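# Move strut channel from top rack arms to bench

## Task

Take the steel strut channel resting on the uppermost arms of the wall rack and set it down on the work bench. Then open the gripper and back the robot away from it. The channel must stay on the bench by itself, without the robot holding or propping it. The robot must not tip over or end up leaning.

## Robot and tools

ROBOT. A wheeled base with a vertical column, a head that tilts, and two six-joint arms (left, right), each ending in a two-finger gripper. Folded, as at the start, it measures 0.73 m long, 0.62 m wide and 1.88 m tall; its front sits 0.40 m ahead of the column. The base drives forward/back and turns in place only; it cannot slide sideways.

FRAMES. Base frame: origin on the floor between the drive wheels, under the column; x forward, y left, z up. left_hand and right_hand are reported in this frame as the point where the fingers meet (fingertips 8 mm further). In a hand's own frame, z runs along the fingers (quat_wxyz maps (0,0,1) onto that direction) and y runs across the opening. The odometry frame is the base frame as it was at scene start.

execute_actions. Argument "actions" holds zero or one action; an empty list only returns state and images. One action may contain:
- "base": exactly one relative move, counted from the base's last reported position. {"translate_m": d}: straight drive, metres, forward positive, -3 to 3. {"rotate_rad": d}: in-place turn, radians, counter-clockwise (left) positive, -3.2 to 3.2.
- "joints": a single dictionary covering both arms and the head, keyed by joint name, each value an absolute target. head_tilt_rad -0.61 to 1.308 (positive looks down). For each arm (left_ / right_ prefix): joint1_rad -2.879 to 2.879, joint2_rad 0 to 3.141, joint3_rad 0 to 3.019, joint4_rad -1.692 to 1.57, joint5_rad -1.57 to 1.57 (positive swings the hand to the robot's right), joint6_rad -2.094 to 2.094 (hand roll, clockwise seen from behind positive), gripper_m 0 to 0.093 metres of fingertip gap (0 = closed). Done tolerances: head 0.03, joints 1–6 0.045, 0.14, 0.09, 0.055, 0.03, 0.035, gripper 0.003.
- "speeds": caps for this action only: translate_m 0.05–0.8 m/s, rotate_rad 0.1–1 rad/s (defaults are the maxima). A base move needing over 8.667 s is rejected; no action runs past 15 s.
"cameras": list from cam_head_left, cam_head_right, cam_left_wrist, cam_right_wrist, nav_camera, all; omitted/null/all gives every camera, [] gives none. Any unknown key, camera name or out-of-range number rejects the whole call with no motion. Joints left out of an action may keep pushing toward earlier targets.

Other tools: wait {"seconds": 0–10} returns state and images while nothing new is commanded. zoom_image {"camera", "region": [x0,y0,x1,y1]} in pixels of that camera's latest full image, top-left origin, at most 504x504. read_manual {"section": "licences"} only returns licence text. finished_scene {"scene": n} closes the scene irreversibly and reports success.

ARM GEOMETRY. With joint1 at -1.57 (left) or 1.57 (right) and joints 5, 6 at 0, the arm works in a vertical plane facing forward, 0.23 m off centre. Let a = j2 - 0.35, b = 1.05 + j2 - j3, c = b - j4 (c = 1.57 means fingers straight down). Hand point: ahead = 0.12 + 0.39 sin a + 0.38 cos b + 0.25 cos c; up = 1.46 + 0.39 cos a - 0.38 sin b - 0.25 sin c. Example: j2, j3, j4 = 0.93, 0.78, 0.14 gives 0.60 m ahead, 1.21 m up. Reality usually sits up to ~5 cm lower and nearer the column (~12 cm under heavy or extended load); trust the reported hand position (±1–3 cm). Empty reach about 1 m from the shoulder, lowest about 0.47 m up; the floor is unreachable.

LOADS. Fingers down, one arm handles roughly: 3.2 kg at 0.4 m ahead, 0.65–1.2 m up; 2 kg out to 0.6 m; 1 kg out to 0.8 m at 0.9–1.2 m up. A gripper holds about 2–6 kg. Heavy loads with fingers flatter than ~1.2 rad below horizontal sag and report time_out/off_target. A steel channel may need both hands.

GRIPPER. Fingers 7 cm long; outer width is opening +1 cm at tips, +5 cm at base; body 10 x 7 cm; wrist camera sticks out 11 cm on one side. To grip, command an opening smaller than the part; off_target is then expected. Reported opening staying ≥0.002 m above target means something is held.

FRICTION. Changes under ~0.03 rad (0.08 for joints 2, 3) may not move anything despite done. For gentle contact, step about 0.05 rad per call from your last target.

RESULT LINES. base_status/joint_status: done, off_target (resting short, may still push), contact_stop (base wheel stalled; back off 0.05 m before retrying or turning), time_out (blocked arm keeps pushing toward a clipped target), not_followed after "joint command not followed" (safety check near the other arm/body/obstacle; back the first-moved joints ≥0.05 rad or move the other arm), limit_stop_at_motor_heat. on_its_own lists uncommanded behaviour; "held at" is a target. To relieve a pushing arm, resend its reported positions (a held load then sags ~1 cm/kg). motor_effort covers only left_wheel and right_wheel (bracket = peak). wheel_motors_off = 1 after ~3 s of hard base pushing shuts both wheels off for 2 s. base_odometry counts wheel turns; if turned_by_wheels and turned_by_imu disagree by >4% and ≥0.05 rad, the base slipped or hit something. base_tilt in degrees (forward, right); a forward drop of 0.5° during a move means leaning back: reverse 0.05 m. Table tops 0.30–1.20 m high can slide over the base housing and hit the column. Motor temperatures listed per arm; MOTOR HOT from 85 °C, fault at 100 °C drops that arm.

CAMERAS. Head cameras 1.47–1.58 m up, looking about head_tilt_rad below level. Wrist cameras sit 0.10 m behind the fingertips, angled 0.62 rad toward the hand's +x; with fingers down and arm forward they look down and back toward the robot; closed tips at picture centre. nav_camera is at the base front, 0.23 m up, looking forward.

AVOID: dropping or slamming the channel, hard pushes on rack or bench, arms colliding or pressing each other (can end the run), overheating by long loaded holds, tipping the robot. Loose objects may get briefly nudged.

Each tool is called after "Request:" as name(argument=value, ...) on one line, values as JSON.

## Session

Request:
execute_actions(actions=[{"joints":{"head_tilt_rad":0.3}}])

Scene clock: 0.87 s.
Motor temperatures (°C, as the motors report them): left_arm=[24 23 24 22 22 21] | right_arm=[22 26 24 23 24 23]
base_odometry: x=+0.000 y=+0.000 heading=+0.000 (m, m, rad; odometry frame)
turned_by_wheels: +0.000 (rad since the last result)
turned_by_imu: +0.000 (rad since the last result)
base_tilt: forward=-0.7 right=+0.2 (deg)
base_status: not commanded
joint_positions: head_tilt_rad=+0.319 left_joint1_rad=-1.568 left_joint2_rad=+0.876 left_joint3_rad=+0.390 left_joint4_rad=-0.913 left_joint5_rad=+0.026 left_joint6_rad=-0.011 left_gripper_m=+0.095 right_joint1_rad=+1.562 right_joint2_rad=+0.884 right_joint3_rad=+0.378 right_joint4_rad=-0.986 right_joint5_rad=+0.039 right_joint6_rad=-0.054 right_gripper_m=+0.094
joint_status: all done
wheel_motors_off: 0
motor_effort: left_wheel=+0(0) right_wheel=+0(1) (%)
left_hand: x=+0.1441 y=+0.2207 z=+1.2492 quat_wxyz=(+0.424, +0.011, -0.906, +0.009) (m; base frame)
right_hand: x=+0.1251 y=-0.2337 z=+1.2658 quat_wxyz=(+0.466, +0.029, -0.884, +0.007) (m; base frame)
pictures: cam_head_left, cam_head_right, cam_left_wrist, cam_right_wrist, nav_camera
Images, in order (width x height): cam_head_left 504x504, cam_head_right 504x504, cam_left_wrist 504x504, cam_right_wrist 504x504, nav_camera 504x504.

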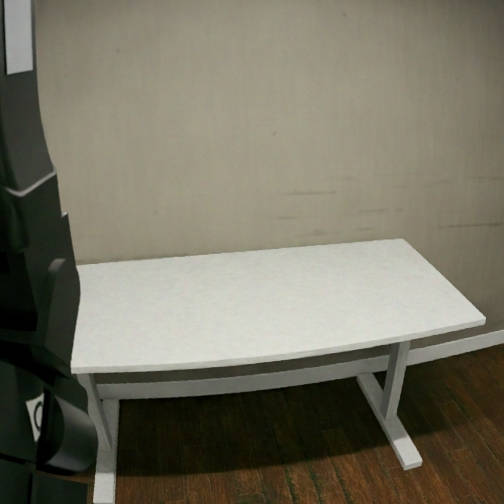

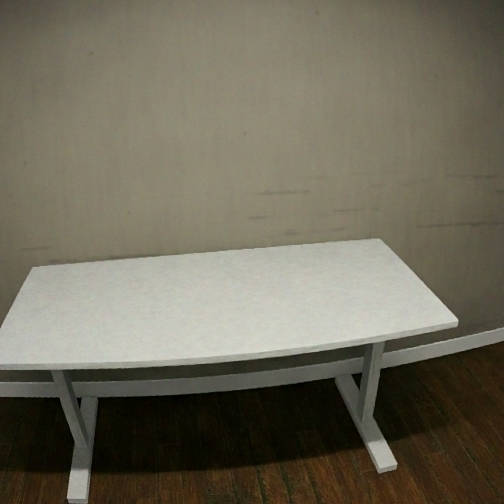

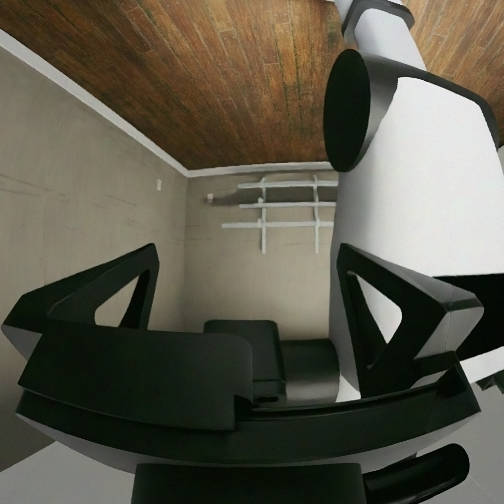

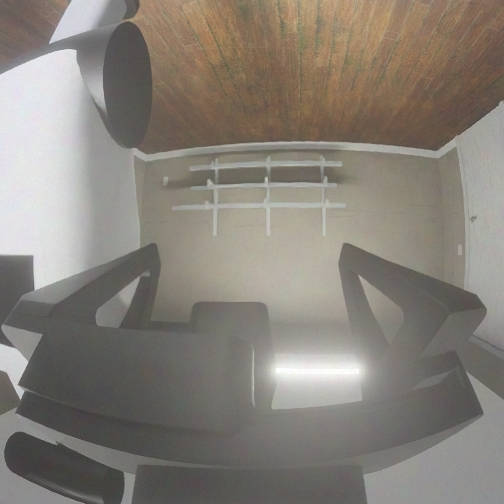

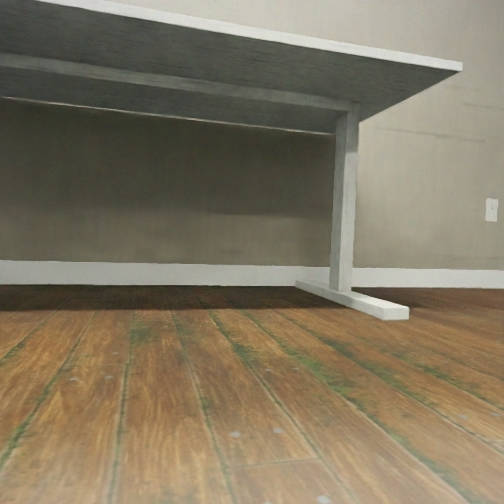

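Request:
execute_actions(actions=[{"base":{"rotate_rad":-3.1},"joints":{"head_tilt_rad":0.4,"left_joint1_rad":-1.57,"left_joint2_rad":1.2,"left_joint3_rad":0.8,"left_joint4_rad":-0.12,"left_joint5_rad":0,"left_joint6_rad":-1.57,"right_joint1_rad":1.57,"right_joint2_rad":1.2,"right_joint3_rad":0.8,"right_joint4_rad":-0.12,"right_joint5_rad":0,"right_joint6_rad":1.57}}], cameras=["nav_camera"])

Request:
execute_actions(actions=[{"base":{"translate_m":1.1}}], cameras=[])

Request:
execute_actions(actions=[{"base":{"rotate_rad":0.17}}], cameras=["nav_camera","cam_head_right"])

Scene clock: 12.47 s.
Motor temperatures (°C, as the motors report them): left_arm=[24 23 24 22 22 21] | right_arm=[22 26 24 23 24 23]
base_odometry: x=+0.000 y=+0.000 heading=-3.100 (m, m, rad; odometry frame)
turned_by_wheels: -3.100 (rad since the last result)
turned_by_imu: -3.089 (rad since the last result)
base_tilt: forward=-0.7 right=+0.4 (deg)
base_status: done
joint_positions: head_tilt_rad=+0.405 left_joint1_rad=-1.568 left_joint2_rad=+1.201 left_joint3_rad=+0.807 left_joint4_rad=-0.127 left_joint5_rad=+0.002 left_joint6_rad=-1.560 left_gripper_m=+0.095 right_joint1_rad=+1.566 right_joint2_rad=+1.196 right_joint3_rad=+0.805 right_joint4_rad=-0.127 right_joint5_rad=+0.002 right_joint6_rad=+1.556 right_gripper_m=+0.094
joint_status: all done
wheel_motors_off: 0
motor_effort: left_wheel=+0(38) right_wheel=-1(41) (%)
left_hand: x=+0.4641 y=+0.2256 z=+1.0841 quat_wxyz=(-0.001, +0.704, -0.710, +0.001) (m; base frame)
right_hand: x=+0.4644 y=-0.2282 z=+1.0855 quat_wxyz=(-0.004, -0.703, -0.711, +0.001) (m; base frame)
pictures: nav_camera
Images, in order (width x height): nav_camera 504x504.

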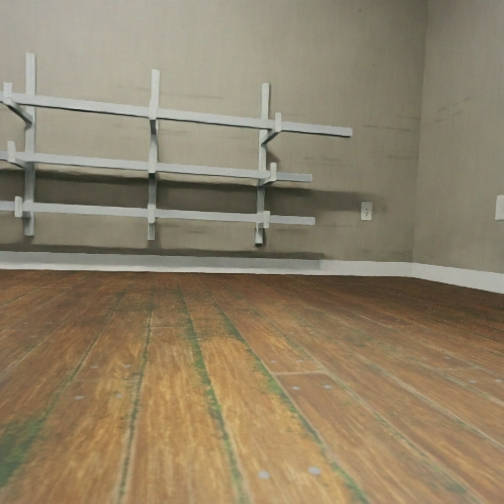

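Scene clock: 15.67 s.
Motor temperatures (°C, as the motors report them): left_arm=[24 23 24 22 22 21] | right_arm=[22 26 24 23 24 23]
base_odometry: x=-1.099 y=-0.046 heading=-3.100 (m, m, rad; odometry frame)
turned_by_wheels: +0.000 (rad since the last result)
turned_by_imu: +0.001 (rad since the last result)
base_tilt: forward=-0.6 right=+0.3 (deg)
base_status: done
joint_positions: head_tilt_rad=+0.405 left_joint1_rad=-1.568 left_joint2_rad=+1.201 left_joint3_rad=+0.801 left_joint4_rad=-0.127 left_joint5_rad=+0.002 left_joint6_rad=-1.560 left_gripper_m=+0.095 right_joint1_rad=+1.566 right_joint2_rad=+1.196 right_joint3_rad=+0.801 right_joint4_rad=-0.127 right_joint5_rad=+0.002 right_joint6_rad=+1.557 right_gripper_m=+0.094
joint_status: not commanded
wheel_motors_off: 0
motor_effort: left_wheel=+0(47) right_wheel=+0(46) (%)
left_hand: x=+0.4605 y=+0.2256 z=+1.0838 quat_wxyz=(+0.001, +0.704, -0.710, -0.001) (m; base frame)
right_hand: x=+0.4621 y=-0.2282 z=+1.0854 quat_wxyz=(-0.003, -0.703, -0.711, +0.002) (m; base frame)
pictures: none
No camera images: the call's "cameras" was empty. Leave "cameras" out to get every camera's image.

Scene clock: 16.90 s.
Motor temperatures (°C, as the motors report them): left_arm=[24 23 24 22 22 21] | right_arm=[22 26 24 23 24 23]
base_odometry: x=-1.099 y=-0.046 heading=-2.930 (m, m, rad; odometry frame)
turned_by_wheels: +0.169 (rad since the last result)
turned_by_imu: +0.167 (rad since the last result)
base_tilt: forward=-0.6 right=+0.3 (deg)
base_status: done
joint_positions: head_tilt_rad=+0.405 left_joint1_rad=-1.568 left_joint2_rad=+1.201 left_joint3_rad=+0.801 left_joint4_rad=-0.127 left_joint5_rad=+0.002 left_joint6_rad=-1.560 left_gripper_m=+0.095 right_joint1_rad=+1.566 right_joint2_rad=+1.196 right_joint3_rad=+0.801 right_joint4_rad=-0.127 right_joint5_rad=+0.002 right_joint6_rad=+1.557 right_gripper_m=+0.094
joint_status: not commanded
wheel_motors_off: 0
motor_effort: left_wheel=+0(41) right_wheel=+1(34) (%)
left_hand: x=+0.4605 y=+0.2256 z=+1.0838 quat_wxyz=(+0.001, +0.704, -0.710, -0.001) (m; base frame)
right_hand: x=+0.4621 y=-0.2282 z=+1.0854 quat_wxyz=(-0.003, -0.703, -0.711, +0.002) (m; base frame)
pictures: cam_head_right, nav_camera
Images, in order (width x height): cam_head_right 504x504, nav_camera 504x504.

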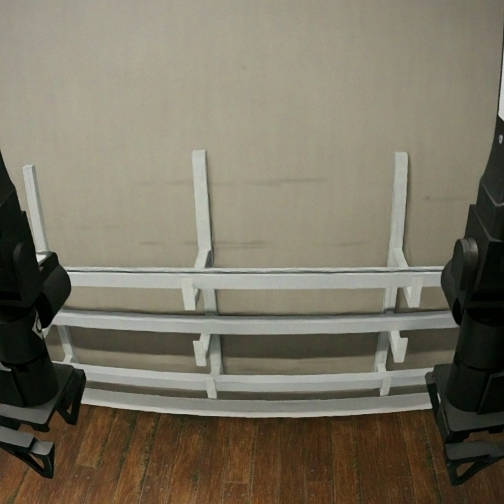

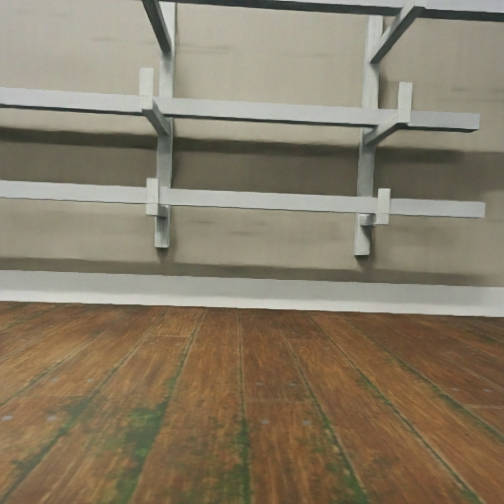

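Request:
execute_actions(actions=[{"base":{"rotate_rad":0.21},"joints":{"head_tilt_rad":0.95,"left_joint2_rad":1.62,"left_joint3_rad":0.99,"right_joint2_rad":1.62,"right_joint3_rad":0.99,"left_joint4_rad":0.12,"right_joint4_rad":0.12}}], cameras=[])

Request:
execute_actions(actions=[{"base":{"translate_m":0.74}}], cameras=[])

Request:
execute_actions(actions=[{"base":{"rotate_rad":-0.2}}])

Scene clock: 24.50 s.
Motor temperatures (°C, as the motors report them): left_arm=[24 23 24 22 22 21] | right_arm=[22 26 24 23 24 23]
base_odometry: x=-1.099 y=-0.046 heading=-2.721 (m, m, rad; odometry frame)
turned_by_wheels: +0.209 (rad since the last result)
turned_by_imu: +0.206 (rad since the last result)
base_tilt: forward=-0.8 right=+0.3 (deg)
base_status: done
joint_positions: head_tilt_rad=+0.950 left_joint1_rad=-1.567 left_joint2_rad=+1.634 left_joint3_rad=+0.987 left_joint4_rad=+0.120 left_joint5_rad=+0.001 left_joint6_rad=-1.561 left_gripper_m=+0.095 right_joint1_rad=+1.570 right_joint2_rad=+1.636 right_joint3_rad=+0.989 right_joint4_rad=+0.120 right_joint5_rad=+0.002 right_joint6_rad=+1.558 right_gripper_m=+0.094
joint_status: all done
wheel_motors_off: 0
motor_effort: left_wheel=-1(39) right_wheel=+1(29) (%)
left_hand: x=+0.4454 y=+0.2267 z=+0.9387 quat_wxyz=(+0.001, +0.704, -0.710, -0.002) (m; base frame)
right_hand: x=+0.4457 y=-0.2265 z=+0.9381 quat_wxyz=(+0.000, -0.703, -0.712, +0.002) (m; base frame)
pictures: none
No camera images: the call's "cameras" was empty. Leave "cameras" out to get every camera's image.

Scene clock: 27.27 s.
Motor temperatures (°C, as the motors report them): left_arm=[24 23 24 22 22 21] | right_arm=[22 27 24 23 24 23]
base_odometry: x=-1.775 y=-0.348 heading=-2.721 (m, m, rad; odometry frame)
turned_by_wheels: +0.000 (rad since the last result)
turned_by_imu: +0.000 (rad since the last result)
base_tilt: forward=-0.6 right=+0.2 (deg)
base_status: done
joint_positions: head_tilt_rad=+0.951 left_joint1_rad=-1.567 left_joint2_rad=+1.630 left_joint3_rad=+0.993 left_joint4_rad=+0.120 left_joint5_rad=+0.001 left_joint6_rad=-1.561 left_gripper_m=+0.095 right_joint1_rad=+1.570 right_joint2_rad=+1.634 right_joint3_rad=+0.993 right_joint4_rad=+0.120 right_joint5_rad=+0.002 right_joint6_rad=+1.558 right_gripper_m=+0.094
joint_status: not commanded
wheel_motors_off: 0
motor_effort: left_wheel=+0(43) right_wheel=+0(53) (%)
left_hand: x=+0.4509 y=+0.2267 z=+0.9397 quat_wxyz=(-0.003, +0.704, -0.710, +0.001) (m; base frame)
right_hand: x=+0.4491 y=-0.2265 z=+0.9384 quat_wxyz=(-0.002, -0.703, -0.712, +0.000) (m; base frame)
pictures: none
No camera images: the call's "cameras" was empty. Leave "cameras" out to get every camera's image.

Scene clock: 28.57 s.
Motor temperatures (°C, as the motors report them): left_arm=[24 23 24 22 22 21] | right_arm=[22 27 24 23 24 23]
base_odometry: x=-1.775 y=-0.348 heading=-2.920 (m, m, rad; odometry frame)
turned_by_wheels: -0.199 (rad since the last result)
turned_by_imu: -0.198 (rad since the last result)
base_tilt: forward=-0.8 right=+0.4 (deg)
base_status: done
joint_positions: head_tilt_rad=+0.951 left_joint1_rad=-1.569 left_joint2_rad=+1.630 left_joint3_rad=+0.993 left_joint4_rad=+0.120 left_joint5_rad=+0.001 left_joint6_rad=-1.561 left_gripper_m=+0.095 right_joint1_rad=+1.570 right_joint2_rad=+1.634 right_joint3_rad=+0.993 right_joint4_rad=+0.120 right_joint5_rad=+0.002 right_joint6_rad=+1.558 right_gripper_m=+0.094
joint_status: not commanded
wheel_motors_off: 0
motor_effort: left_wheel=+1(25) right_wheel=-1(43) (%)
left_hand: x=+0.4509 y=+0.2257 z=+0.9396 quat_wxyz=(-0.002, +0.704, -0.710, +0.002) (m; base frame)
right_hand: x=+0.4491 y=-0.2265 z=+0.9384 quat_wxyz=(-0.002, -0.703, -0.712, +0.000) (m; base frame)
pictures: cam_head_left, cam_head_right, cam_left_wrist, cam_right_wrist, nav_camera
Images, in order (width x height): cam_head_left 504x504, cam_head_right 504x504, cam_left_wrist 504x504, cam_right_wrist 504x504, nav_camera 504x504.

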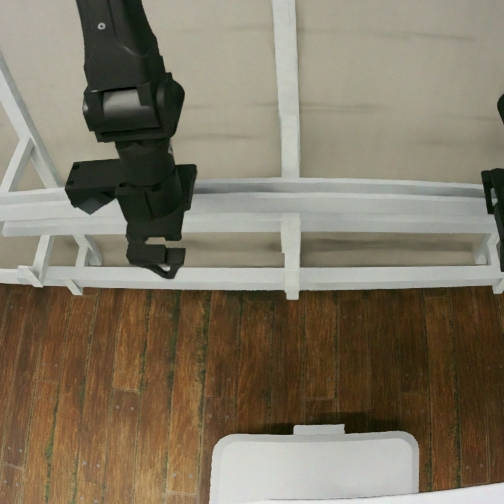

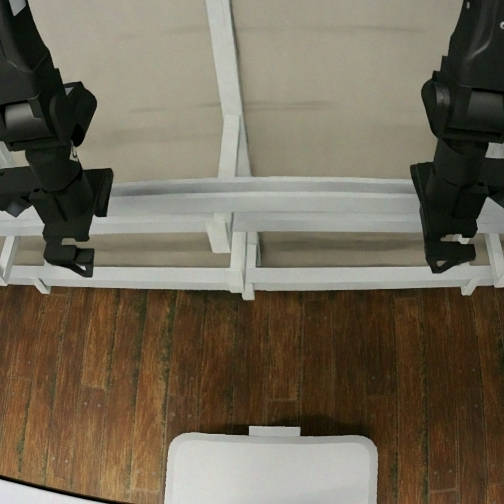

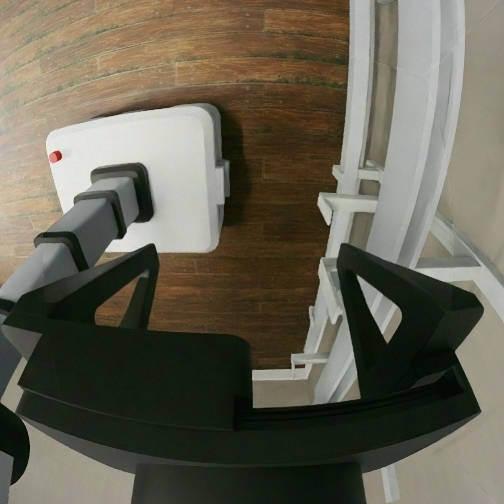

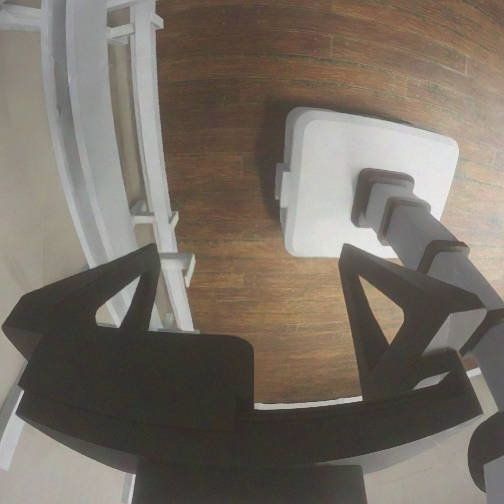

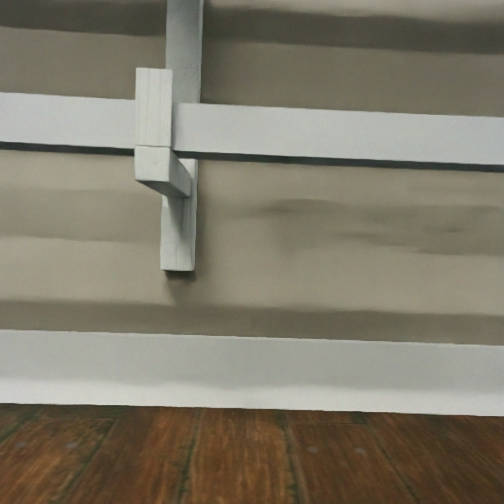

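Request:
execute_actions(actions=[{"base":{"rotate_rad":-0.03},"joints":{"left_joint2_rad":1.78,"left_joint3_rad":1.13,"right_joint2_rad":1.78,"right_joint3_rad":1.13,"left_joint4_rad":0.14,"right_joint4_rad":0.14}}], cameras=[])

Request:
execute_actions(actions=[{"base":{"translate_m":0.17},"speeds":{"translate_m":0.15}}], cameras=["cam_left_wrist","cam_right_wrist","cam_head_right"])

Scene clock: 32.87 s.
Motor temperatures (°C, as the motors report them): left_arm=[24 24 24 22 22 21] | right_arm=[22 27 24 23 24 23]
base_odometry: x=-1.775 y=-0.348 heading=-2.949 (m, m, rad; odometry frame)
turned_by_wheels: -0.029 (rad since the last result)
turned_by_imu: -0.030 (rad since the last result)
base_tilt: forward=-0.6 right=+0.4 (deg)
base_status: done
joint_positions: head_tilt_rad=+0.951 left_joint1_rad=-1.569 left_joint2_rad=+1.777 left_joint3_rad=+1.129 left_joint4_rad=+0.136 left_joint5_rad=+0.001 left_joint6_rad=-1.561 left_gripper_m=+0.095 right_joint1_rad=+1.570 right_joint2_rad=+1.773 right_joint3_rad=+1.127 right_joint4_rad=+0.133 right_joint5_rad=+0.002 right_joint6_rad=+1.558 right_gripper_m=+0.094
joint_status: all done
wheel_motors_off: 0
motor_effort: left_wheel=+0(27) right_wheel=-1(43) (%)
left_hand: x=+0.4599 y=+0.2253 z=+0.8849 quat_wxyz=(-0.004, +0.704, -0.710, +0.004) (m; base frame)
right_hand: x=+0.4606 y=-0.2266 z=+0.8863 quat_wxyz=(-0.005, -0.703, -0.712, -0.003) (m; base frame)
pictures: none
No camera images: the call's "cameras" was empty. Leave "cameras" out to get every camera's image.

Scene clock: 34.73 s.
Motor temperatures (°C, as the motors report them): left_arm=[24 24 24 22 22 21] | right_arm=[22 27 24 23 24 23]
base_odometry: x=-1.942 y=-0.381 heading=-2.950 (m, m, rad; odometry frame)
turned_by_wheels: +0.000 (rad since the last result)
turned_by_imu: -0.001 (rad since the last result)
base_tilt: forward=-0.7 right=+0.3 (deg)
base_status: done
joint_positions: head_tilt_rad=+0.951 left_joint1_rad=-1.569 left_joint2_rad=+1.777 left_joint3_rad=+1.132 left_joint4_rad=+0.136 left_joint5_rad=+0.001 left_joint6_rad=-1.561 left_gripper_m=+0.095 right_joint1_rad=+1.570 right_joint2_rad=+1.773 right_joint3_rad=+1.132 right_joint4_rad=+0.133 right_joint5_rad=+0.002 right_joint6_rad=+1.558 right_gripper_m=+0.094
joint_status: not commanded
wheel_motors_off: 0
motor_effort: left_wheel=+1(43) right_wheel=+1(45) (%)
left_hand: x=+0.4620 y=+0.2253 z=+0.8847 quat_wxyz=(-0.005, +0.704, -0.710, +0.005) (m; base frame)
right_hand: x=+0.4635 y=-0.2266 z=+0.8861 quat_wxyz=(-0.007, -0.703, -0.712, -0.004) (m; base frame)
pictures: cam_head_right, cam_left_wrist, cam_right_wrist
Images, in order (width x height): cam_head_right 504x504, cam_left_wrist 504x504, cam_right_wrist 504x504.

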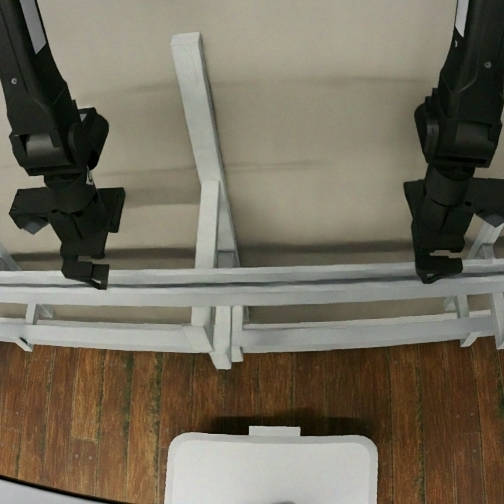

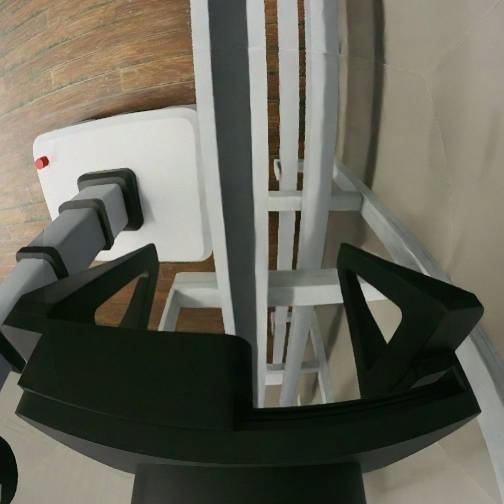

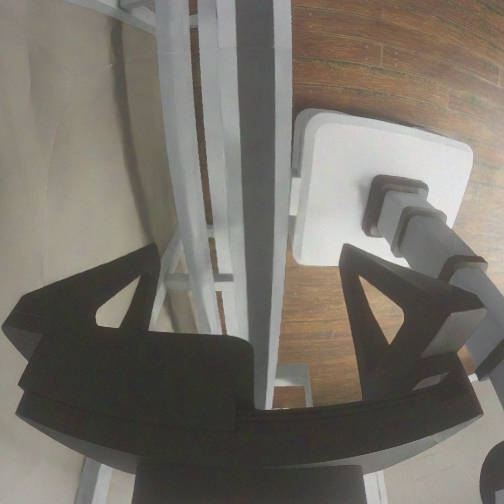

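Request:
execute_actions(actions=[{"joints":{"left_joint2_rad":1.87,"left_joint3_rad":1.19,"right_joint2_rad":1.87,"right_joint3_rad":1.195}}], cameras=[])

Request:
execute_actions(actions=[{"joints":{"left_joint2_rad":1.92,"left_joint3_rad":1.24,"right_joint2_rad":1.92,"right_joint3_rad":1.245}}], cameras=[])

Request:
execute_actions(actions=[{"joints":{"left_joint2_rad":1.97,"left_joint3_rad":1.29,"right_joint2_rad":1.97,"right_joint3_rad":1.295}}], cameras=[])

Request:
execute_actions(actions=[{"joints":{"left_joint2_rad":2.02,"left_joint3_rad":1.345,"right_joint2_rad":2.02,"right_joint3_rad":1.35}}], cameras=["cam_left_wrist","cam_right_wrist"])

Scene clock: 41.40 s.
Motor temperatures (°C, as the motors report them): left_arm=[24 24 24 22 22 21] | right_arm=[22 27 24 23 24 23]
base_odometry: x=-1.942 y=-0.381 heading=-2.950 (m, m, rad; odometry frame)
turned_by_wheels: +0.000 (rad since the last result)
turned_by_imu: -0.001 (rad since the last result)
base_tilt: forward=-0.7 right=+0.3 (deg)
base_status: not commanded
joint_positions: head_tilt_rad=+0.951 left_joint1_rad=-1.569 left_joint2_rad=+1.866 left_joint3_rad=+1.192 left_joint4_rad=+0.136 left_joint5_rad=+0.001 left_joint6_rad=-1.561 left_gripper_m=+0.095 right_joint1_rad=+1.570 right_joint2_rad=+1.858 right_joint3_rad=+1.196 right_joint4_rad=+0.134 right_joint5_rad=+0.002 right_joint6_rad=+1.558 right_gripper_m=+0.094
joint_status: all done
wheel_motors_off: 0
motor_effort: left_wheel=-1(1) right_wheel=+0(1) (%)
left_hand: x=+0.4479 y=+0.2253 z=+0.8524 quat_wxyz=(+0.005, +0.704, -0.710, -0.005) (m; base frame)
right_hand: x=+0.4538 y=-0.2266 z=+0.8546 quat_wxyz=(+0.001, -0.703, -0.712, +0.003) (m; base frame)
pictures: none
No camera images: the call's "cameras" was empty. Leave "cameras" out to get every camera's image.

Scene clock: 42.07 s.
Motor temperatures (°C, as the motors report them): left_arm=[24 24 24 22 22 21] | right_arm=[22 27 24 23 24 23]
base_odometry: x=-1.942 y=-0.381 heading=-2.950 (m, m, rad; odometry frame)
turned_by_wheels: +0.000 (rad since the last result)
turned_by_imu: +0.000 (rad since the last result)
base_tilt: forward=-0.7 right=+0.3 (deg)
base_status: not commanded
joint_positions: head_tilt_rad=+0.951 left_joint1_rad=-1.569 left_joint2_rad=+1.906 left_joint3_rad=+1.244 left_joint4_rad=+0.136 left_joint5_rad=+0.001 left_joint6_rad=-1.561 left_gripper_m=+0.095 right_joint1_rad=+1.570 right_joint2_rad=+1.901 right_joint3_rad=+1.249 right_joint4_rad=+0.134 right_joint5_rad=+0.002 right_joint6_rad=+1.558 right_gripper_m=+0.094
joint_status: all done
wheel_motors_off: 0
motor_effort: left_wheel=+1(1) right_wheel=+1(1) (%)
left_hand: x=+0.4557 y=+0.2254 z=+0.8363 quat_wxyz=(+0.001, +0.704, -0.710, +0.000) (m; base frame)
right_hand: x=+0.4606 y=-0.2266 z=+0.8375 quat_wxyz=(-0.003, -0.703, -0.712, -0.001) (m; base frame)
pictures: none
No camera images: the call's "cameras" was empty. Leave "cameras" out to get every camera's image.

Scene clock: 42.77 s.
Motor temperatures (°C, as the motors report them): left_arm=[24 24 24 22 22 21] | right_arm=[22 27 24 23 24 23]
base_odometry: x=-1.942 y=-0.381 heading=-2.950 (m, m, rad; odometry frame)
turned_by_wheels: +0.000 (rad since the last result)
turned_by_imu: +0.000 (rad since the last result)
base_tilt: forward=-0.7 right=+0.3 (deg)
base_status: not commanded
joint_positions: head_tilt_rad=+0.951 left_joint1_rad=-1.569 left_joint2_rad=+1.960 left_joint3_rad=+1.293 left_joint4_rad=+0.136 left_joint5_rad=+0.001 left_joint6_rad=-1.561 left_gripper_m=+0.095 right_joint1_rad=+1.570 right_joint2_rad=+1.954 right_joint3_rad=+1.298 right_joint4_rad=+0.134 right_joint5_rad=+0.002 right_joint6_rad=+1.558 right_gripper_m=+0.094
joint_status: all done
wheel_motors_off: 0
motor_effort: left_wheel=-2(2) right_wheel=+1(1) (%)
left_hand: x=+0.4523 y=+0.2254 z=+0.8158 quat_wxyz=(+0.002, +0.704, -0.710, -0.002) (m; base frame)
right_hand: x=+0.4577 y=-0.2267 z=+0.8173 quat_wxyz=(-0.001, -0.703, -0.712, +0.001) (m; base frame)
pictures: none
No camera images: the call's "cameras" was empty. Leave "cameras" out to get every camera's image.

Scene clock: 43.43 s.
Motor temperatures (°C, as the motors report them): left_arm=[24 24 24 22 22 21] | right_arm=[22 27 24 23 24 23]
base_odometry: x=-1.942 y=-0.381 heading=-2.950 (m, m, rad; odometry frame)
turned_by_wheels: +0.000 (rad since the last result)
turned_by_imu: +0.000 (rad since the last result)
base_tilt: forward=-0.6 right=+0.2 (deg)
base_status: not commanded
joint_positions: head_tilt_rad=+0.951 left_joint1_rad=-1.569 left_joint2_rad=+2.008 left_joint3_rad=+1.348 left_joint4_rad=+0.136 left_joint5_rad=+0.001 left_joint6_rad=-1.561 left_gripper_m=+0.095 right_joint1_rad=+1.570 right_joint2_rad=+2.002 right_joint3_rad=+1.353 right_joint4_rad=+0.134 right_joint5_rad=+0.002 right_joint6_rad=+1.558 right_gripper_m=+0.094
joint_status: all done
wheel_motors_off: 0
motor_effort: left_wheel=-1(1) right_wheel=+1(1) (%)
left_hand: x=+0.4553 y=+0.2254 z=+0.7969 quat_wxyz=(+0.000, +0.704, -0.710, +0.000) (m; base frame)
right_hand: x=+0.4611 y=-0.2267 z=+0.7985 quat_wxyz=(-0.004, -0.703, -0.712, -0.002) (m; base frame)
pictures: cam_left_wrist, cam_right_wrist
Images, in order (width x height): cam_left_wrist 504x504, cam_right_wrist 504x504.

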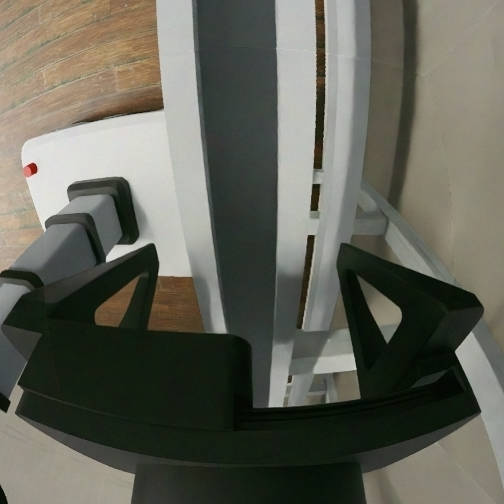

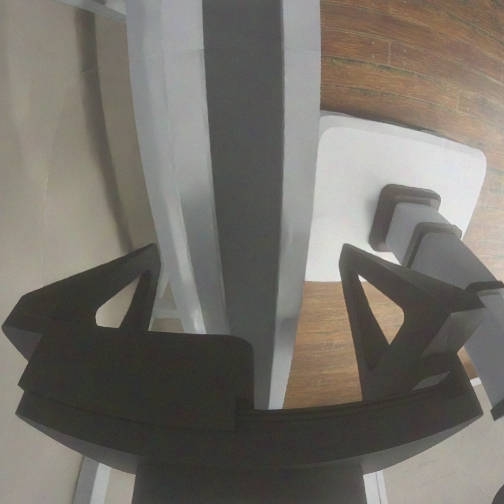

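Request:
execute_actions(actions=[{"joints":{"left_gripper_m":0,"right_gripper_m":0}}], cameras=[])

Request:
execute_actions(actions=[{"joints":{"left_joint2_rad":1.86,"left_joint3_rad":1.31,"right_joint2_rad":1.86,"right_joint3_rad":1.31}}], cameras=[])

Request:
execute_actions(actions=[{"joints":{"left_joint2_rad":1.72,"left_joint3_rad":1.19,"right_joint2_rad":1.72,"right_joint3_rad":1.19}}], cameras=[])

Request:
execute_actions(actions=[{"joints":{"left_joint2_rad":1.55,"left_joint3_rad":1.02,"right_joint2_rad":1.55,"right_joint3_rad":1.02}}], cameras=["cam_head_right"])

Scene clock: 51.03 s.
Motor temperatures (°C, as the motors report them): left_arm=[24 24 24 22 22 21] | right_arm=[22 27 24 23 24 23]
base_odometry: x=-1.942 y=-0.381 heading=-2.950 (m, m, rad; odometry frame)
turned_by_wheels: +0.000 (rad since the last result)
turned_by_imu: -0.001 (rad since the last result)
base_tilt: forward=-0.7 right=+0.1 (deg)
base_status: not commanded
joint_positions: head_tilt_rad=+0.951 left_joint1_rad=-1.569 left_joint2_rad=+2.008 left_joint3_rad=+1.349 left_joint4_rad=+0.139 left_joint5_rad=+0.001 left_joint6_rad=-1.574 left_gripper_m=+0.041 right_joint1_rad=+1.570 right_joint2_rad=+2.003 right_joint3_rad=+1.353 right_joint4_rad=+0.134 right_joint5_rad=+0.002 right_joint6_rad=+1.550 right_gripper_m=+0.040
joint_status: left_gripper_m off_target (ended at +0.041, target +0.000); right_gripper_m off_target (ended at +0.040, target +0.000)
wheel_motors_off: 0
motor_effort: left_wheel=+1(0) right_wheel=+1(1) (%)
left_hand: x=+0.4563 y=+0.2254 z=+0.7968 quat_wxyz=(-0.001, +0.708, -0.706, +0.001) (m; base frame)
right_hand: x=+0.4609 y=-0.2266 z=+0.7984 quat_wxyz=(-0.004, -0.700, -0.714, -0.002) (m; base frame)
pictures: none
No camera images: the call's "cameras" was empty. Leave "cameras" out to get every camera's image.

Scene clock: 51.90 s.
Motor temperatures (°C, as the motors report them): left_arm=[24 24 24 22 22 21] | right_arm=[22 27 24 23 24 23]
base_odometry: x=-1.942 y=-0.381 heading=-2.950 (m, m, rad; odometry frame)
turned_by_wheels: +0.000 (rad since the last result)
turned_by_imu: +0.000 (rad since the last result)
base_tilt: forward=-0.7 right=+0.2 (deg)
base_status: not commanded
joint_positions: head_tilt_rad=+0.951 left_joint1_rad=-1.569 left_joint2_rad=+1.991 left_joint3_rad=+1.339 left_joint4_rad=+0.144 left_joint5_rad=+0.001 left_joint6_rad=-1.569 left_gripper_m=+0.041 right_joint1_rad=+1.570 right_joint2_rad=+1.994 right_joint3_rad=+1.345 right_joint4_rad=+0.135 right_joint5_rad=+0.001 right_joint6_rad=+1.556 right_gripper_m=+0.040
joint_status: all done
wheel_motors_off: 0
motor_effort: left_wheel=-1(1) right_wheel=+1(1) (%)
left_hand: x=+0.4620 y=+0.2255 z=+0.8029 quat_wxyz=(-0.006, +0.707, -0.708, +0.005) (m; base frame)
right_hand: x=+0.4619 y=-0.2265 z=+0.8017 quat_wxyz=(-0.004, -0.702, -0.712, -0.003) (m; base frame)
pictures: none
No camera images: the call's "cameras" was empty. Leave "cameras" out to get every camera's image.

Scene clock: 53.07 s.
Motor temperatures (°C, as the motors report them): left_arm=[24 24 24 22 22 21] | right_arm=[22 27 24 23 24 23]
base_odometry: x=-1.942 y=-0.381 heading=-2.950 (m, m, rad; odometry frame)
turned_by_wheels: +0.000 (rad since the last result)
turned_by_imu: +0.000 (rad since the last result)
base_tilt: forward=-0.8 right=+0.3 (deg)
base_status: not commanded
joint_positions: head_tilt_rad=+0.951 left_joint1_rad=-1.569 left_joint2_rad=+1.837 left_joint3_rad=+1.208 left_joint4_rad=+0.137 left_joint5_rad=-0.003 left_joint6_rad=-1.563 left_gripper_m=+0.041 right_joint1_rad=+1.570 right_joint2_rad=+1.846 right_joint3_rad=+1.212 right_joint4_rad=+0.138 right_joint5_rad=-0.002 right_joint6_rad=+1.562 right_gripper_m=+0.040
joint_status: all done
wheel_motors_off: 0
motor_effort: left_wheel=-1(1) right_wheel=+1(2) (%)
left_hand: x=+0.4747 y=+0.2261 z=+0.8613 quat_wxyz=(-0.013, +0.705, -0.710, +0.010) (m; base frame)
right_hand: x=+0.4722 y=-0.2258 z=+0.8579 quat_wxyz=(-0.009, -0.704, -0.710, -0.010) (m; base frame)
pictures: none
No camera images: the call's "cameras" was empty. Leave "cameras" out to get every camera's image.

Scene clock: 54.27 s.
Motor temperatures (°C, as the motors report them): left_arm=[24 24 24 22 22 21] | right_arm=[22 27 24 23 24 23]
base_odometry: x=-1.942 y=-0.381 heading=-2.950 (m, m, rad; odometry frame)
turned_by_wheels: +0.000 (rad since the last result)
turned_by_imu: +0.000 (rad since the last result)
base_tilt: forward=-0.6 right=+0.4 (deg)
base_status: not commanded
joint_positions: head_tilt_rad=+0.951 left_joint1_rad=-1.569 left_joint2_rad=+1.657 left_joint3_rad=+1.034 left_joint4_rad=+0.135 left_joint5_rad=-0.003 left_joint6_rad=-1.563 left_gripper_m=+0.041 right_joint1_rad=+1.570 right_joint2_rad=+1.666 right_joint3_rad=+1.037 right_joint4_rad=+0.137 right_joint5_rad=-0.002 right_joint6_rad=+1.562 right_gripper_m=+0.040
joint_status: all done
wheel_motors_off: 0
motor_effort: left_wheel=+0(3) right_wheel=+2(3) (%)
left_hand: x=+0.4666 y=+0.2260 z=+0.9294 quat_wxyz=(-0.014, +0.704, -0.710, +0.011) (m; base frame)
right_hand: x=+0.4640 y=-0.2258 z=+0.9260 quat_wxyz=(-0.011, -0.704, -0.710, -0.012) (m; base frame)
pictures: cam_head_right
Images, in order (width x height): cam_head_right 504x504.

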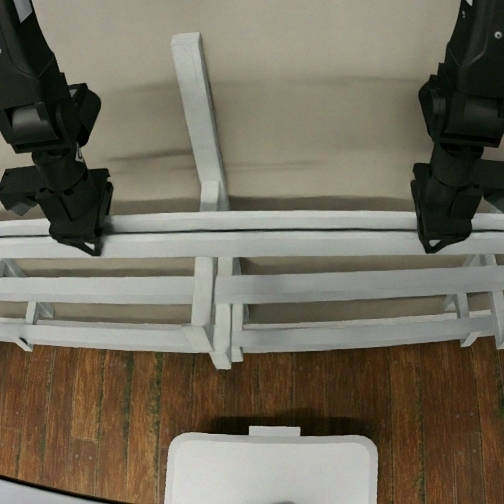

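Request:
execute_actions(actions=[{"base":{"translate_m":-0.9},"speeds":{"translate_m":0.5},"joints":{"head_tilt_rad":0.75}}], cameras=[])

Request:
execute_actions(actions=[{"base":{"rotate_rad":3.0},"speeds":{"rotate_rad":0.5}}], cameras=["nav_camera"])

Request:
execute_actions(actions=[{"base":{"translate_m":1.5},"speeds":{"translate_m":0.5}}], cameras=[])

Request:
execute_actions(actions=[{"base":{"rotate_rad":0.17},"speeds":{"rotate_rad":0.4}}])

Scene clock: 62.33 s.
Motor temperatures (°C, as the motors report them): left_arm=[24 25 24 22 22 21] | right_arm=[22 28 24 23 24 23]
base_odometry: x=-1.059 y=-0.209 heading=-2.950 (m, m, rad; odometry frame)
turned_by_wheels: +0.000 (rad since the last result)
turned_by_imu: -0.003 (rad since the last result)
base_tilt: forward=-0.7 right=+0.2 (deg)
base_status: done
joint_positions: head_tilt_rad=+0.766 left_joint1_rad=-1.569 left_joint2_rad=+1.657 left_joint3_rad=+1.031 left_joint4_rad=+0.134 left_joint5_rad=-0.003 left_joint6_rad=-1.562 left_gripper_m=+0.041 right_joint1_rad=+1.570 right_joint2_rad=+1.666 right_joint3_rad=+1.033 right_joint4_rad=+0.138 right_joint5_rad=-0.002 right_joint6_rad=+1.563 right_gripper_m=+0.040
joint_status: all done
wheel_motors_off: 0
motor_effort: left_wheel=+0(34) right_wheel=+0(61) (%)
left_hand: x=+0.4646 y=+0.2260 z=+0.9295 quat_wxyz=(-0.013, +0.704, -0.710, +0.010) (m; base frame)
right_hand: x=+0.4619 y=-0.2258 z=+0.9261 quat_wxyz=(-0.010, -0.704, -0.710, -0.011) (m; base frame)
pictures: none
No camera images: the call's "cameras" was empty. Leave "cameras" out to get every camera's image.

Scene clock: 69.40 s.
Motor temperatures (°C, as the motors report them): left_arm=[24 25 24 22 22 21] | right_arm=[22 29 24 23 24 23]
base_odometry: x=-1.059 y=-0.209 heading=+0.050 (m, m, rad; odometry frame)
turned_by_wheels: +3.000 (rad since the last result)
turned_by_imu: +2.986 (rad since the last result)
base_tilt: forward=-0.8 right=+0.2 (deg)
base_status: done
joint_positions: head_tilt_rad=+0.766 left_joint1_rad=-1.562 left_joint2_rad=+1.657 left_joint3_rad=+1.032 left_joint4_rad=+0.138 left_joint5_rad=+0.002 left_joint6_rad=-1.564 left_gripper_m=+0.041 right_joint1_rad=+1.575 right_joint2_rad=+1.666 right_joint3_rad=+1.038 right_joint4_rad=+0.136 right_joint5_rad=-0.002 right_joint6_rad=+1.562 right_gripper_m=+0.040
joint_status: not commanded
wheel_motors_off: 0
motor_effort: left_wheel=-2(33) right_wheel=+3(51) (%)
left_hand: x=+0.4660 y=+0.2298 z=+0.9296 quat_wxyz=(-0.015, +0.706, -0.708, +0.011) (m; base frame)
right_hand: x=+0.4646 y=-0.2224 z=+0.9259 quat_wxyz=(-0.009, -0.703, -0.711, -0.013) (m; base frame)
pictures: nav_camera
Images, in order (width x height): nav_camera 504x504.

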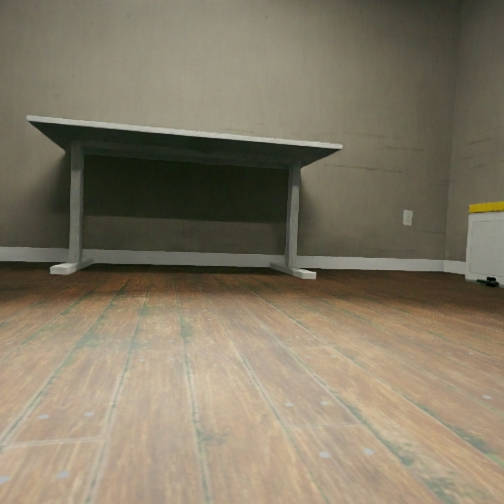

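Scene clock: 73.90 s.
Motor temperatures (°C, as the motors report them): left_arm=[24 25 24 22 22 21] | right_arm=[22 29 24 23 24 23]
base_odometry: x=+0.440 y=-0.135 heading=+0.050 (m, m, rad; odometry frame)
turned_by_wheels: +0.000 (rad since the last result)
turned_by_imu: +0.001 (rad since the last result)
base_tilt: forward=-0.8 right=+0.3 (deg)
base_status: done
joint_positions: head_tilt_rad=+0.765 left_joint1_rad=-1.562 left_joint2_rad=+1.656 left_joint3_rad=+1.035 left_joint4_rad=+0.139 left_joint5_rad=+0.002 left_joint6_rad=-1.561 left_gripper_m=+0.041 right_joint1_rad=+1.575 right_joint2_rad=+1.666 right_joint3_rad=+1.039 right_joint4_rad=+0.137 right_joint5_rad=-0.002 right_joint6_rad=+1.565 right_gripper_m=+0.040
joint_status: not commanded
wheel_motors_off: 0
motor_effort: left_wheel=-1(45) right_wheel=-1(55) (%)
left_hand: x=+0.4687 y=+0.2297 z=+0.9297 quat_wxyz=(-0.017, +0.705, -0.709, +0.013) (m; base frame)
right_hand: x=+0.4655 y=-0.2224 z=+0.9259 quat_wxyz=(-0.010, -0.704, -0.710, -0.014) (m; base frame)
pictures: none
No camera images: the call's "cameras" was empty. Leave "cameras" out to get every camera's image.

Scene clock: 75.40 s.
Motor temperatures (°C, as the motors report them): left_arm=[24 25 24 22 22 21] | right_arm=[22 29 24 23 24 23]
base_odometry: x=+0.440 y=-0.135 heading=+0.219 (m, m, rad; odometry frame)
turned_by_wheels: +0.169 (rad since the last result)
turned_by_imu: +0.166 (rad since the last result)
base_tilt: forward=-0.7 right=+0.3 (deg)
base_status: done
joint_positions: head_tilt_rad=+0.765 left_joint1_rad=-1.564 left_joint2_rad=+1.656 left_joint3_rad=+1.031 left_joint4_rad=+0.140 left_joint5_rad=+0.001 left_joint6_rad=-1.561 left_gripper_m=+0.041 right_joint1_rad=+1.573 right_joint2_rad=+1.666 right_joint3_rad=+1.036 right_joint4_rad=+0.135 right_joint5_rad=-0.002 right_joint6_rad=+1.563 right_gripper_m=+0.040
joint_status: not commanded
wheel_motors_off: 0
motor_effort: left_wheel=-2(42) right_wheel=+0(43) (%)
left_hand: x=+0.4664 y=+0.2287 z=+0.9298 quat_wxyz=(-0.015, +0.705, -0.709, +0.012) (m; base frame)
right_hand: x=+0.4625 y=-0.2234 z=+0.9260 quat_wxyz=(-0.008, -0.704, -0.710, -0.011) (m; base frame)
pictures: cam_head_left, cam_head_right, cam_left_wrist, cam_right_wrist, nav_camera
Images, in order (width x height): cam_head_left 504x504, cam_head_right 504x504, cam_left_wrist 504x504, cam_right_wrist 504x504, nav_camera 504x504.

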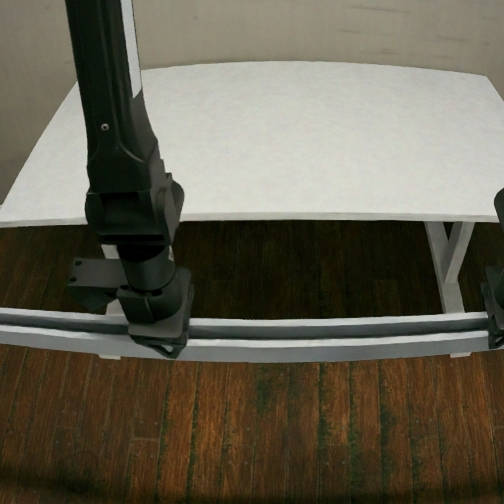

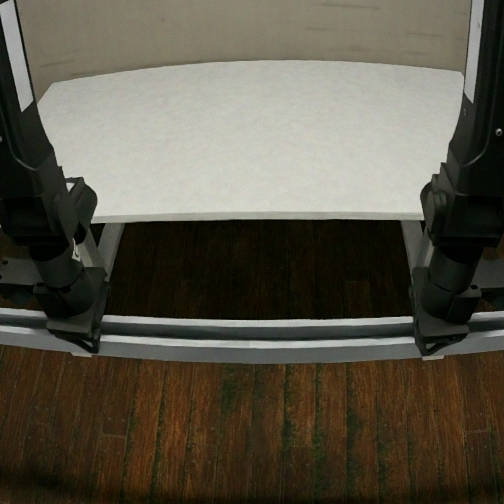

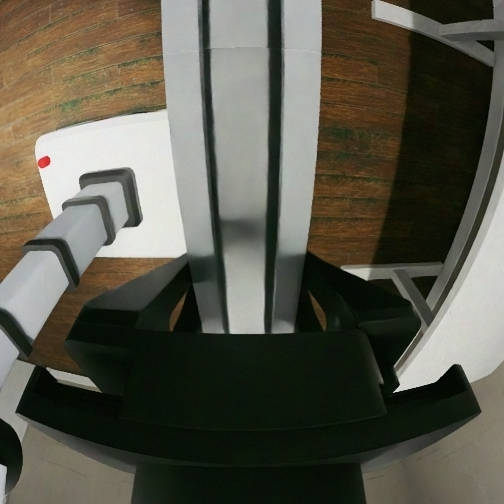

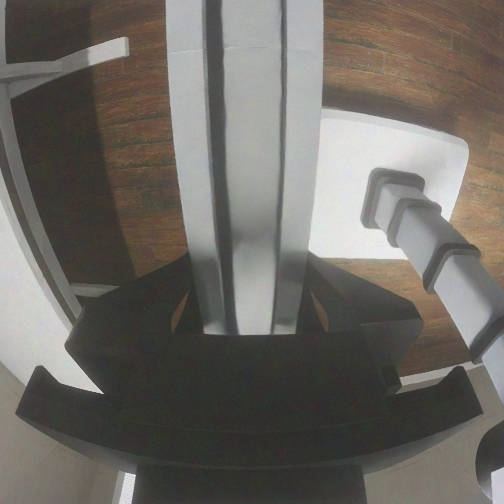

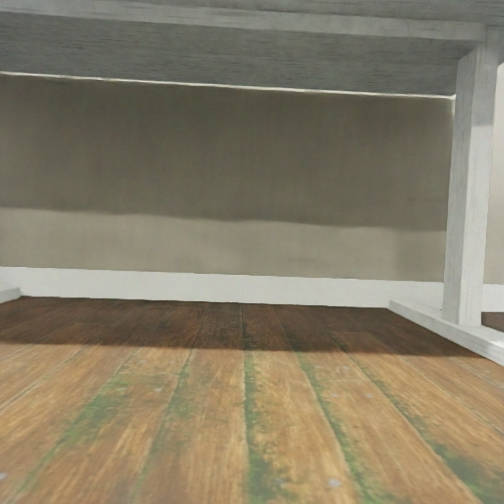

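About 0.13 m right of centre; edge ~0.87 m ahead, top ~0.7 m.

Request:
execute_actions(actions=[{"base":{"rotate_rad":0.18},"speeds":{"rotate_rad":0.4}}], cameras=[])

Request:
execute_actions(actions=[{"base":{"translate_m":0.63},"speeds":{"translate_m":0.4},"joints":{"head_tilt_rad":1.1,"left_joint2_rad":1.72,"left_joint3_rad":1.19,"right_joint2_rad":1.72,"right_joint3_rad":1.19}}], cameras=[])

Request:
execute_actions(actions=[{"base":{"rotate_rad":-0.13},"speeds":{"rotate_rad":0.4},"joints":{"left_joint2_rad":1.85,"left_joint3_rad":1.34,"right_joint2_rad":1.85,"right_joint3_rad":1.34}}], cameras=["cam_head_left","cam_left_wrist"])

Scene clock: 82.43 s.
Motor temperatures (°C, as the motors report them): left_arm=[24 25 24 22 22 21] | right_arm=[22 29 24 23 24 23]
base_odometry: x=+0.440 y=-0.135 heading=+0.399 (m, m, rad; odometry frame)
turned_by_wheels: +0.180 (rad since the last result)
turned_by_imu: +0.176 (rad since the last result)
base_tilt: forward=-0.8 right=+0.2 (deg)
base_status: done
joint_positions: head_tilt_rad=+0.765 left_joint1_rad=-1.564 left_joint2_rad=+1.656 left_joint3_rad=+1.031 left_joint4_rad=+0.140 left_joint5_rad=+0.002 left_joint6_rad=-1.561 left_gripper_m=+0.041 right_joint1_rad=+1.573 right_joint2_rad=+1.666 right_joint3_rad=+1.036 right_joint4_rad=+0.134 right_joint5_rad=-0.001 right_joint6_rad=+1.562 right_gripper_m=+0.040
joint_status: not commanded
wheel_motors_off: 0
motor_effort: left_wheel=-4(43) right_wheel=+3(29) (%)
left_hand: x=+0.4667 y=+0.2287 z=+0.9298 quat_wxyz=(-0.015, +0.705, -0.709, +0.012) (m; base frame)
right_hand: x=+0.4625 y=-0.2236 z=+0.9260 quat_wxyz=(-0.009, -0.703, -0.711, -0.010) (m; base frame)
pictures: none
No camera images: the call's "cameras" was empty. Leave "cameras" out to get every camera's image.

Scene clock: 85.20 s.
Motor temperatures (°C, as the motors report them): left_arm=[24 26 24 22 22 21] | right_arm=[22 29 24 23 24 23]
base_odometry: x=+1.021 y=+0.110 heading=+0.399 (m, m, rad; odometry frame)
turned_by_wheels: +0.000 (rad since the last result)
turned_by_imu: +0.000 (rad since the last result)
base_tilt: forward=-0.7 right=+0.2 (deg)
base_status: done
joint_positions: head_tilt_rad=+1.099 left_joint1_rad=-1.564 left_joint2_rad=+1.831 left_joint3_rad=+1.206 left_joint4_rad=+0.139 left_joint5_rad=+0.001 left_joint6_rad=-1.560 left_gripper_m=+0.041 right_joint1_rad=+1.573 right_joint2_rad=+1.846 right_joint3_rad=+1.213 right_joint4_rad=+0.137 right_joint5_rad=-0.001 right_joint6_rad=+1.562 right_gripper_m=+0.040
joint_status: all done
wheel_motors_off: 0
motor_effort: left_wheel=+1(42) right_wheel=-1(53) (%)
left_hand: x=+0.4777 y=+0.2292 z=+0.8634 quat_wxyz=(-0.015, +0.704, -0.710, +0.012) (m; base frame)
right_hand: x=+0.4727 y=-0.2234 z=+0.8580 quat_wxyz=(-0.009, -0.704, -0.710, -0.011) (m; base frame)
pictures: none
No camera images: the call's "cameras" was empty. Leave "cameras" out to get every camera's image.

Scene clock: 86.90 s.
Motor temperatures (°C, as the motors report them): left_arm=[24 26 24 22 22 21] | right_arm=[22 29 24 23 24 23]
base_odometry: x=+1.021 y=+0.110 heading=+0.270 (m, m, rad; odometry frame)
turned_by_wheels: -0.129 (rad since the last result)
turned_by_imu: -0.128 (rad since the last result)
base_tilt: forward=-0.7 right=+0.3 (deg)
base_status: done
joint_positions: head_tilt_rad=+1.099 left_joint1_rad=-1.570 left_joint2_rad=+1.951 left_joint3_rad=+1.356 left_joint4_rad=+0.133 left_joint5_rad=+0.002 left_joint6_rad=-1.559 left_gripper_m=+0.041 right_joint1_rad=+1.568 right_joint2_rad=+1.954 right_joint3_rad=+1.349 right_joint4_rad=+0.132 right_joint5_rad=+0.002 right_joint6_rad=+1.565 right_gripper_m=+0.040
joint_status: all done
wheel_motors_off: 0
motor_effort: left_wheel=+1(33) right_wheel=-5(53) (%)
left_hand: x=+0.4963 y=+0.2248 z=+0.8168 quat_wxyz=(-0.022, +0.703, -0.711, +0.022) (m; base frame)
right_hand: x=+0.4896 y=-0.2278 z=+0.8155 quat_wxyz=(-0.019, -0.705, -0.709, -0.016) (m; base frame)
pictures: cam_head_left, cam_left_wrist
Images, in order (width x height): cam_head_left 504x504, cam_left_wrist 504x504.

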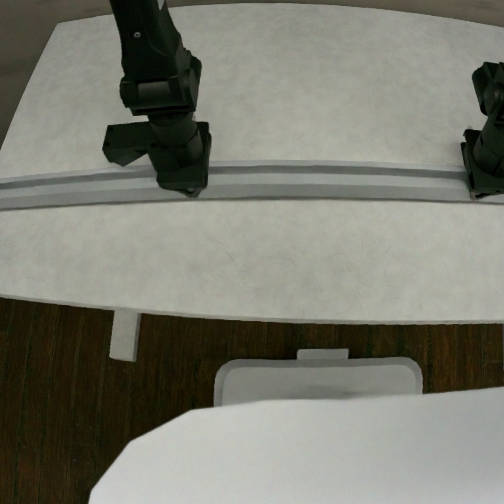

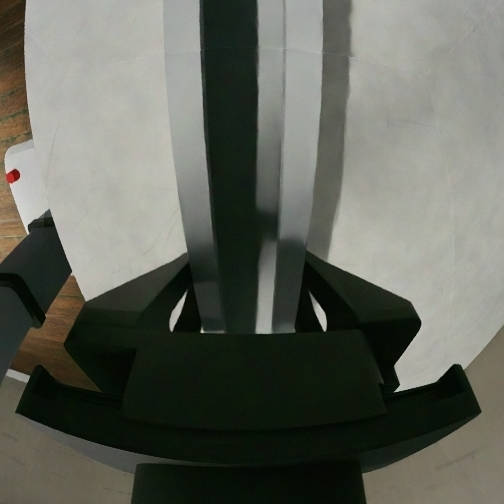

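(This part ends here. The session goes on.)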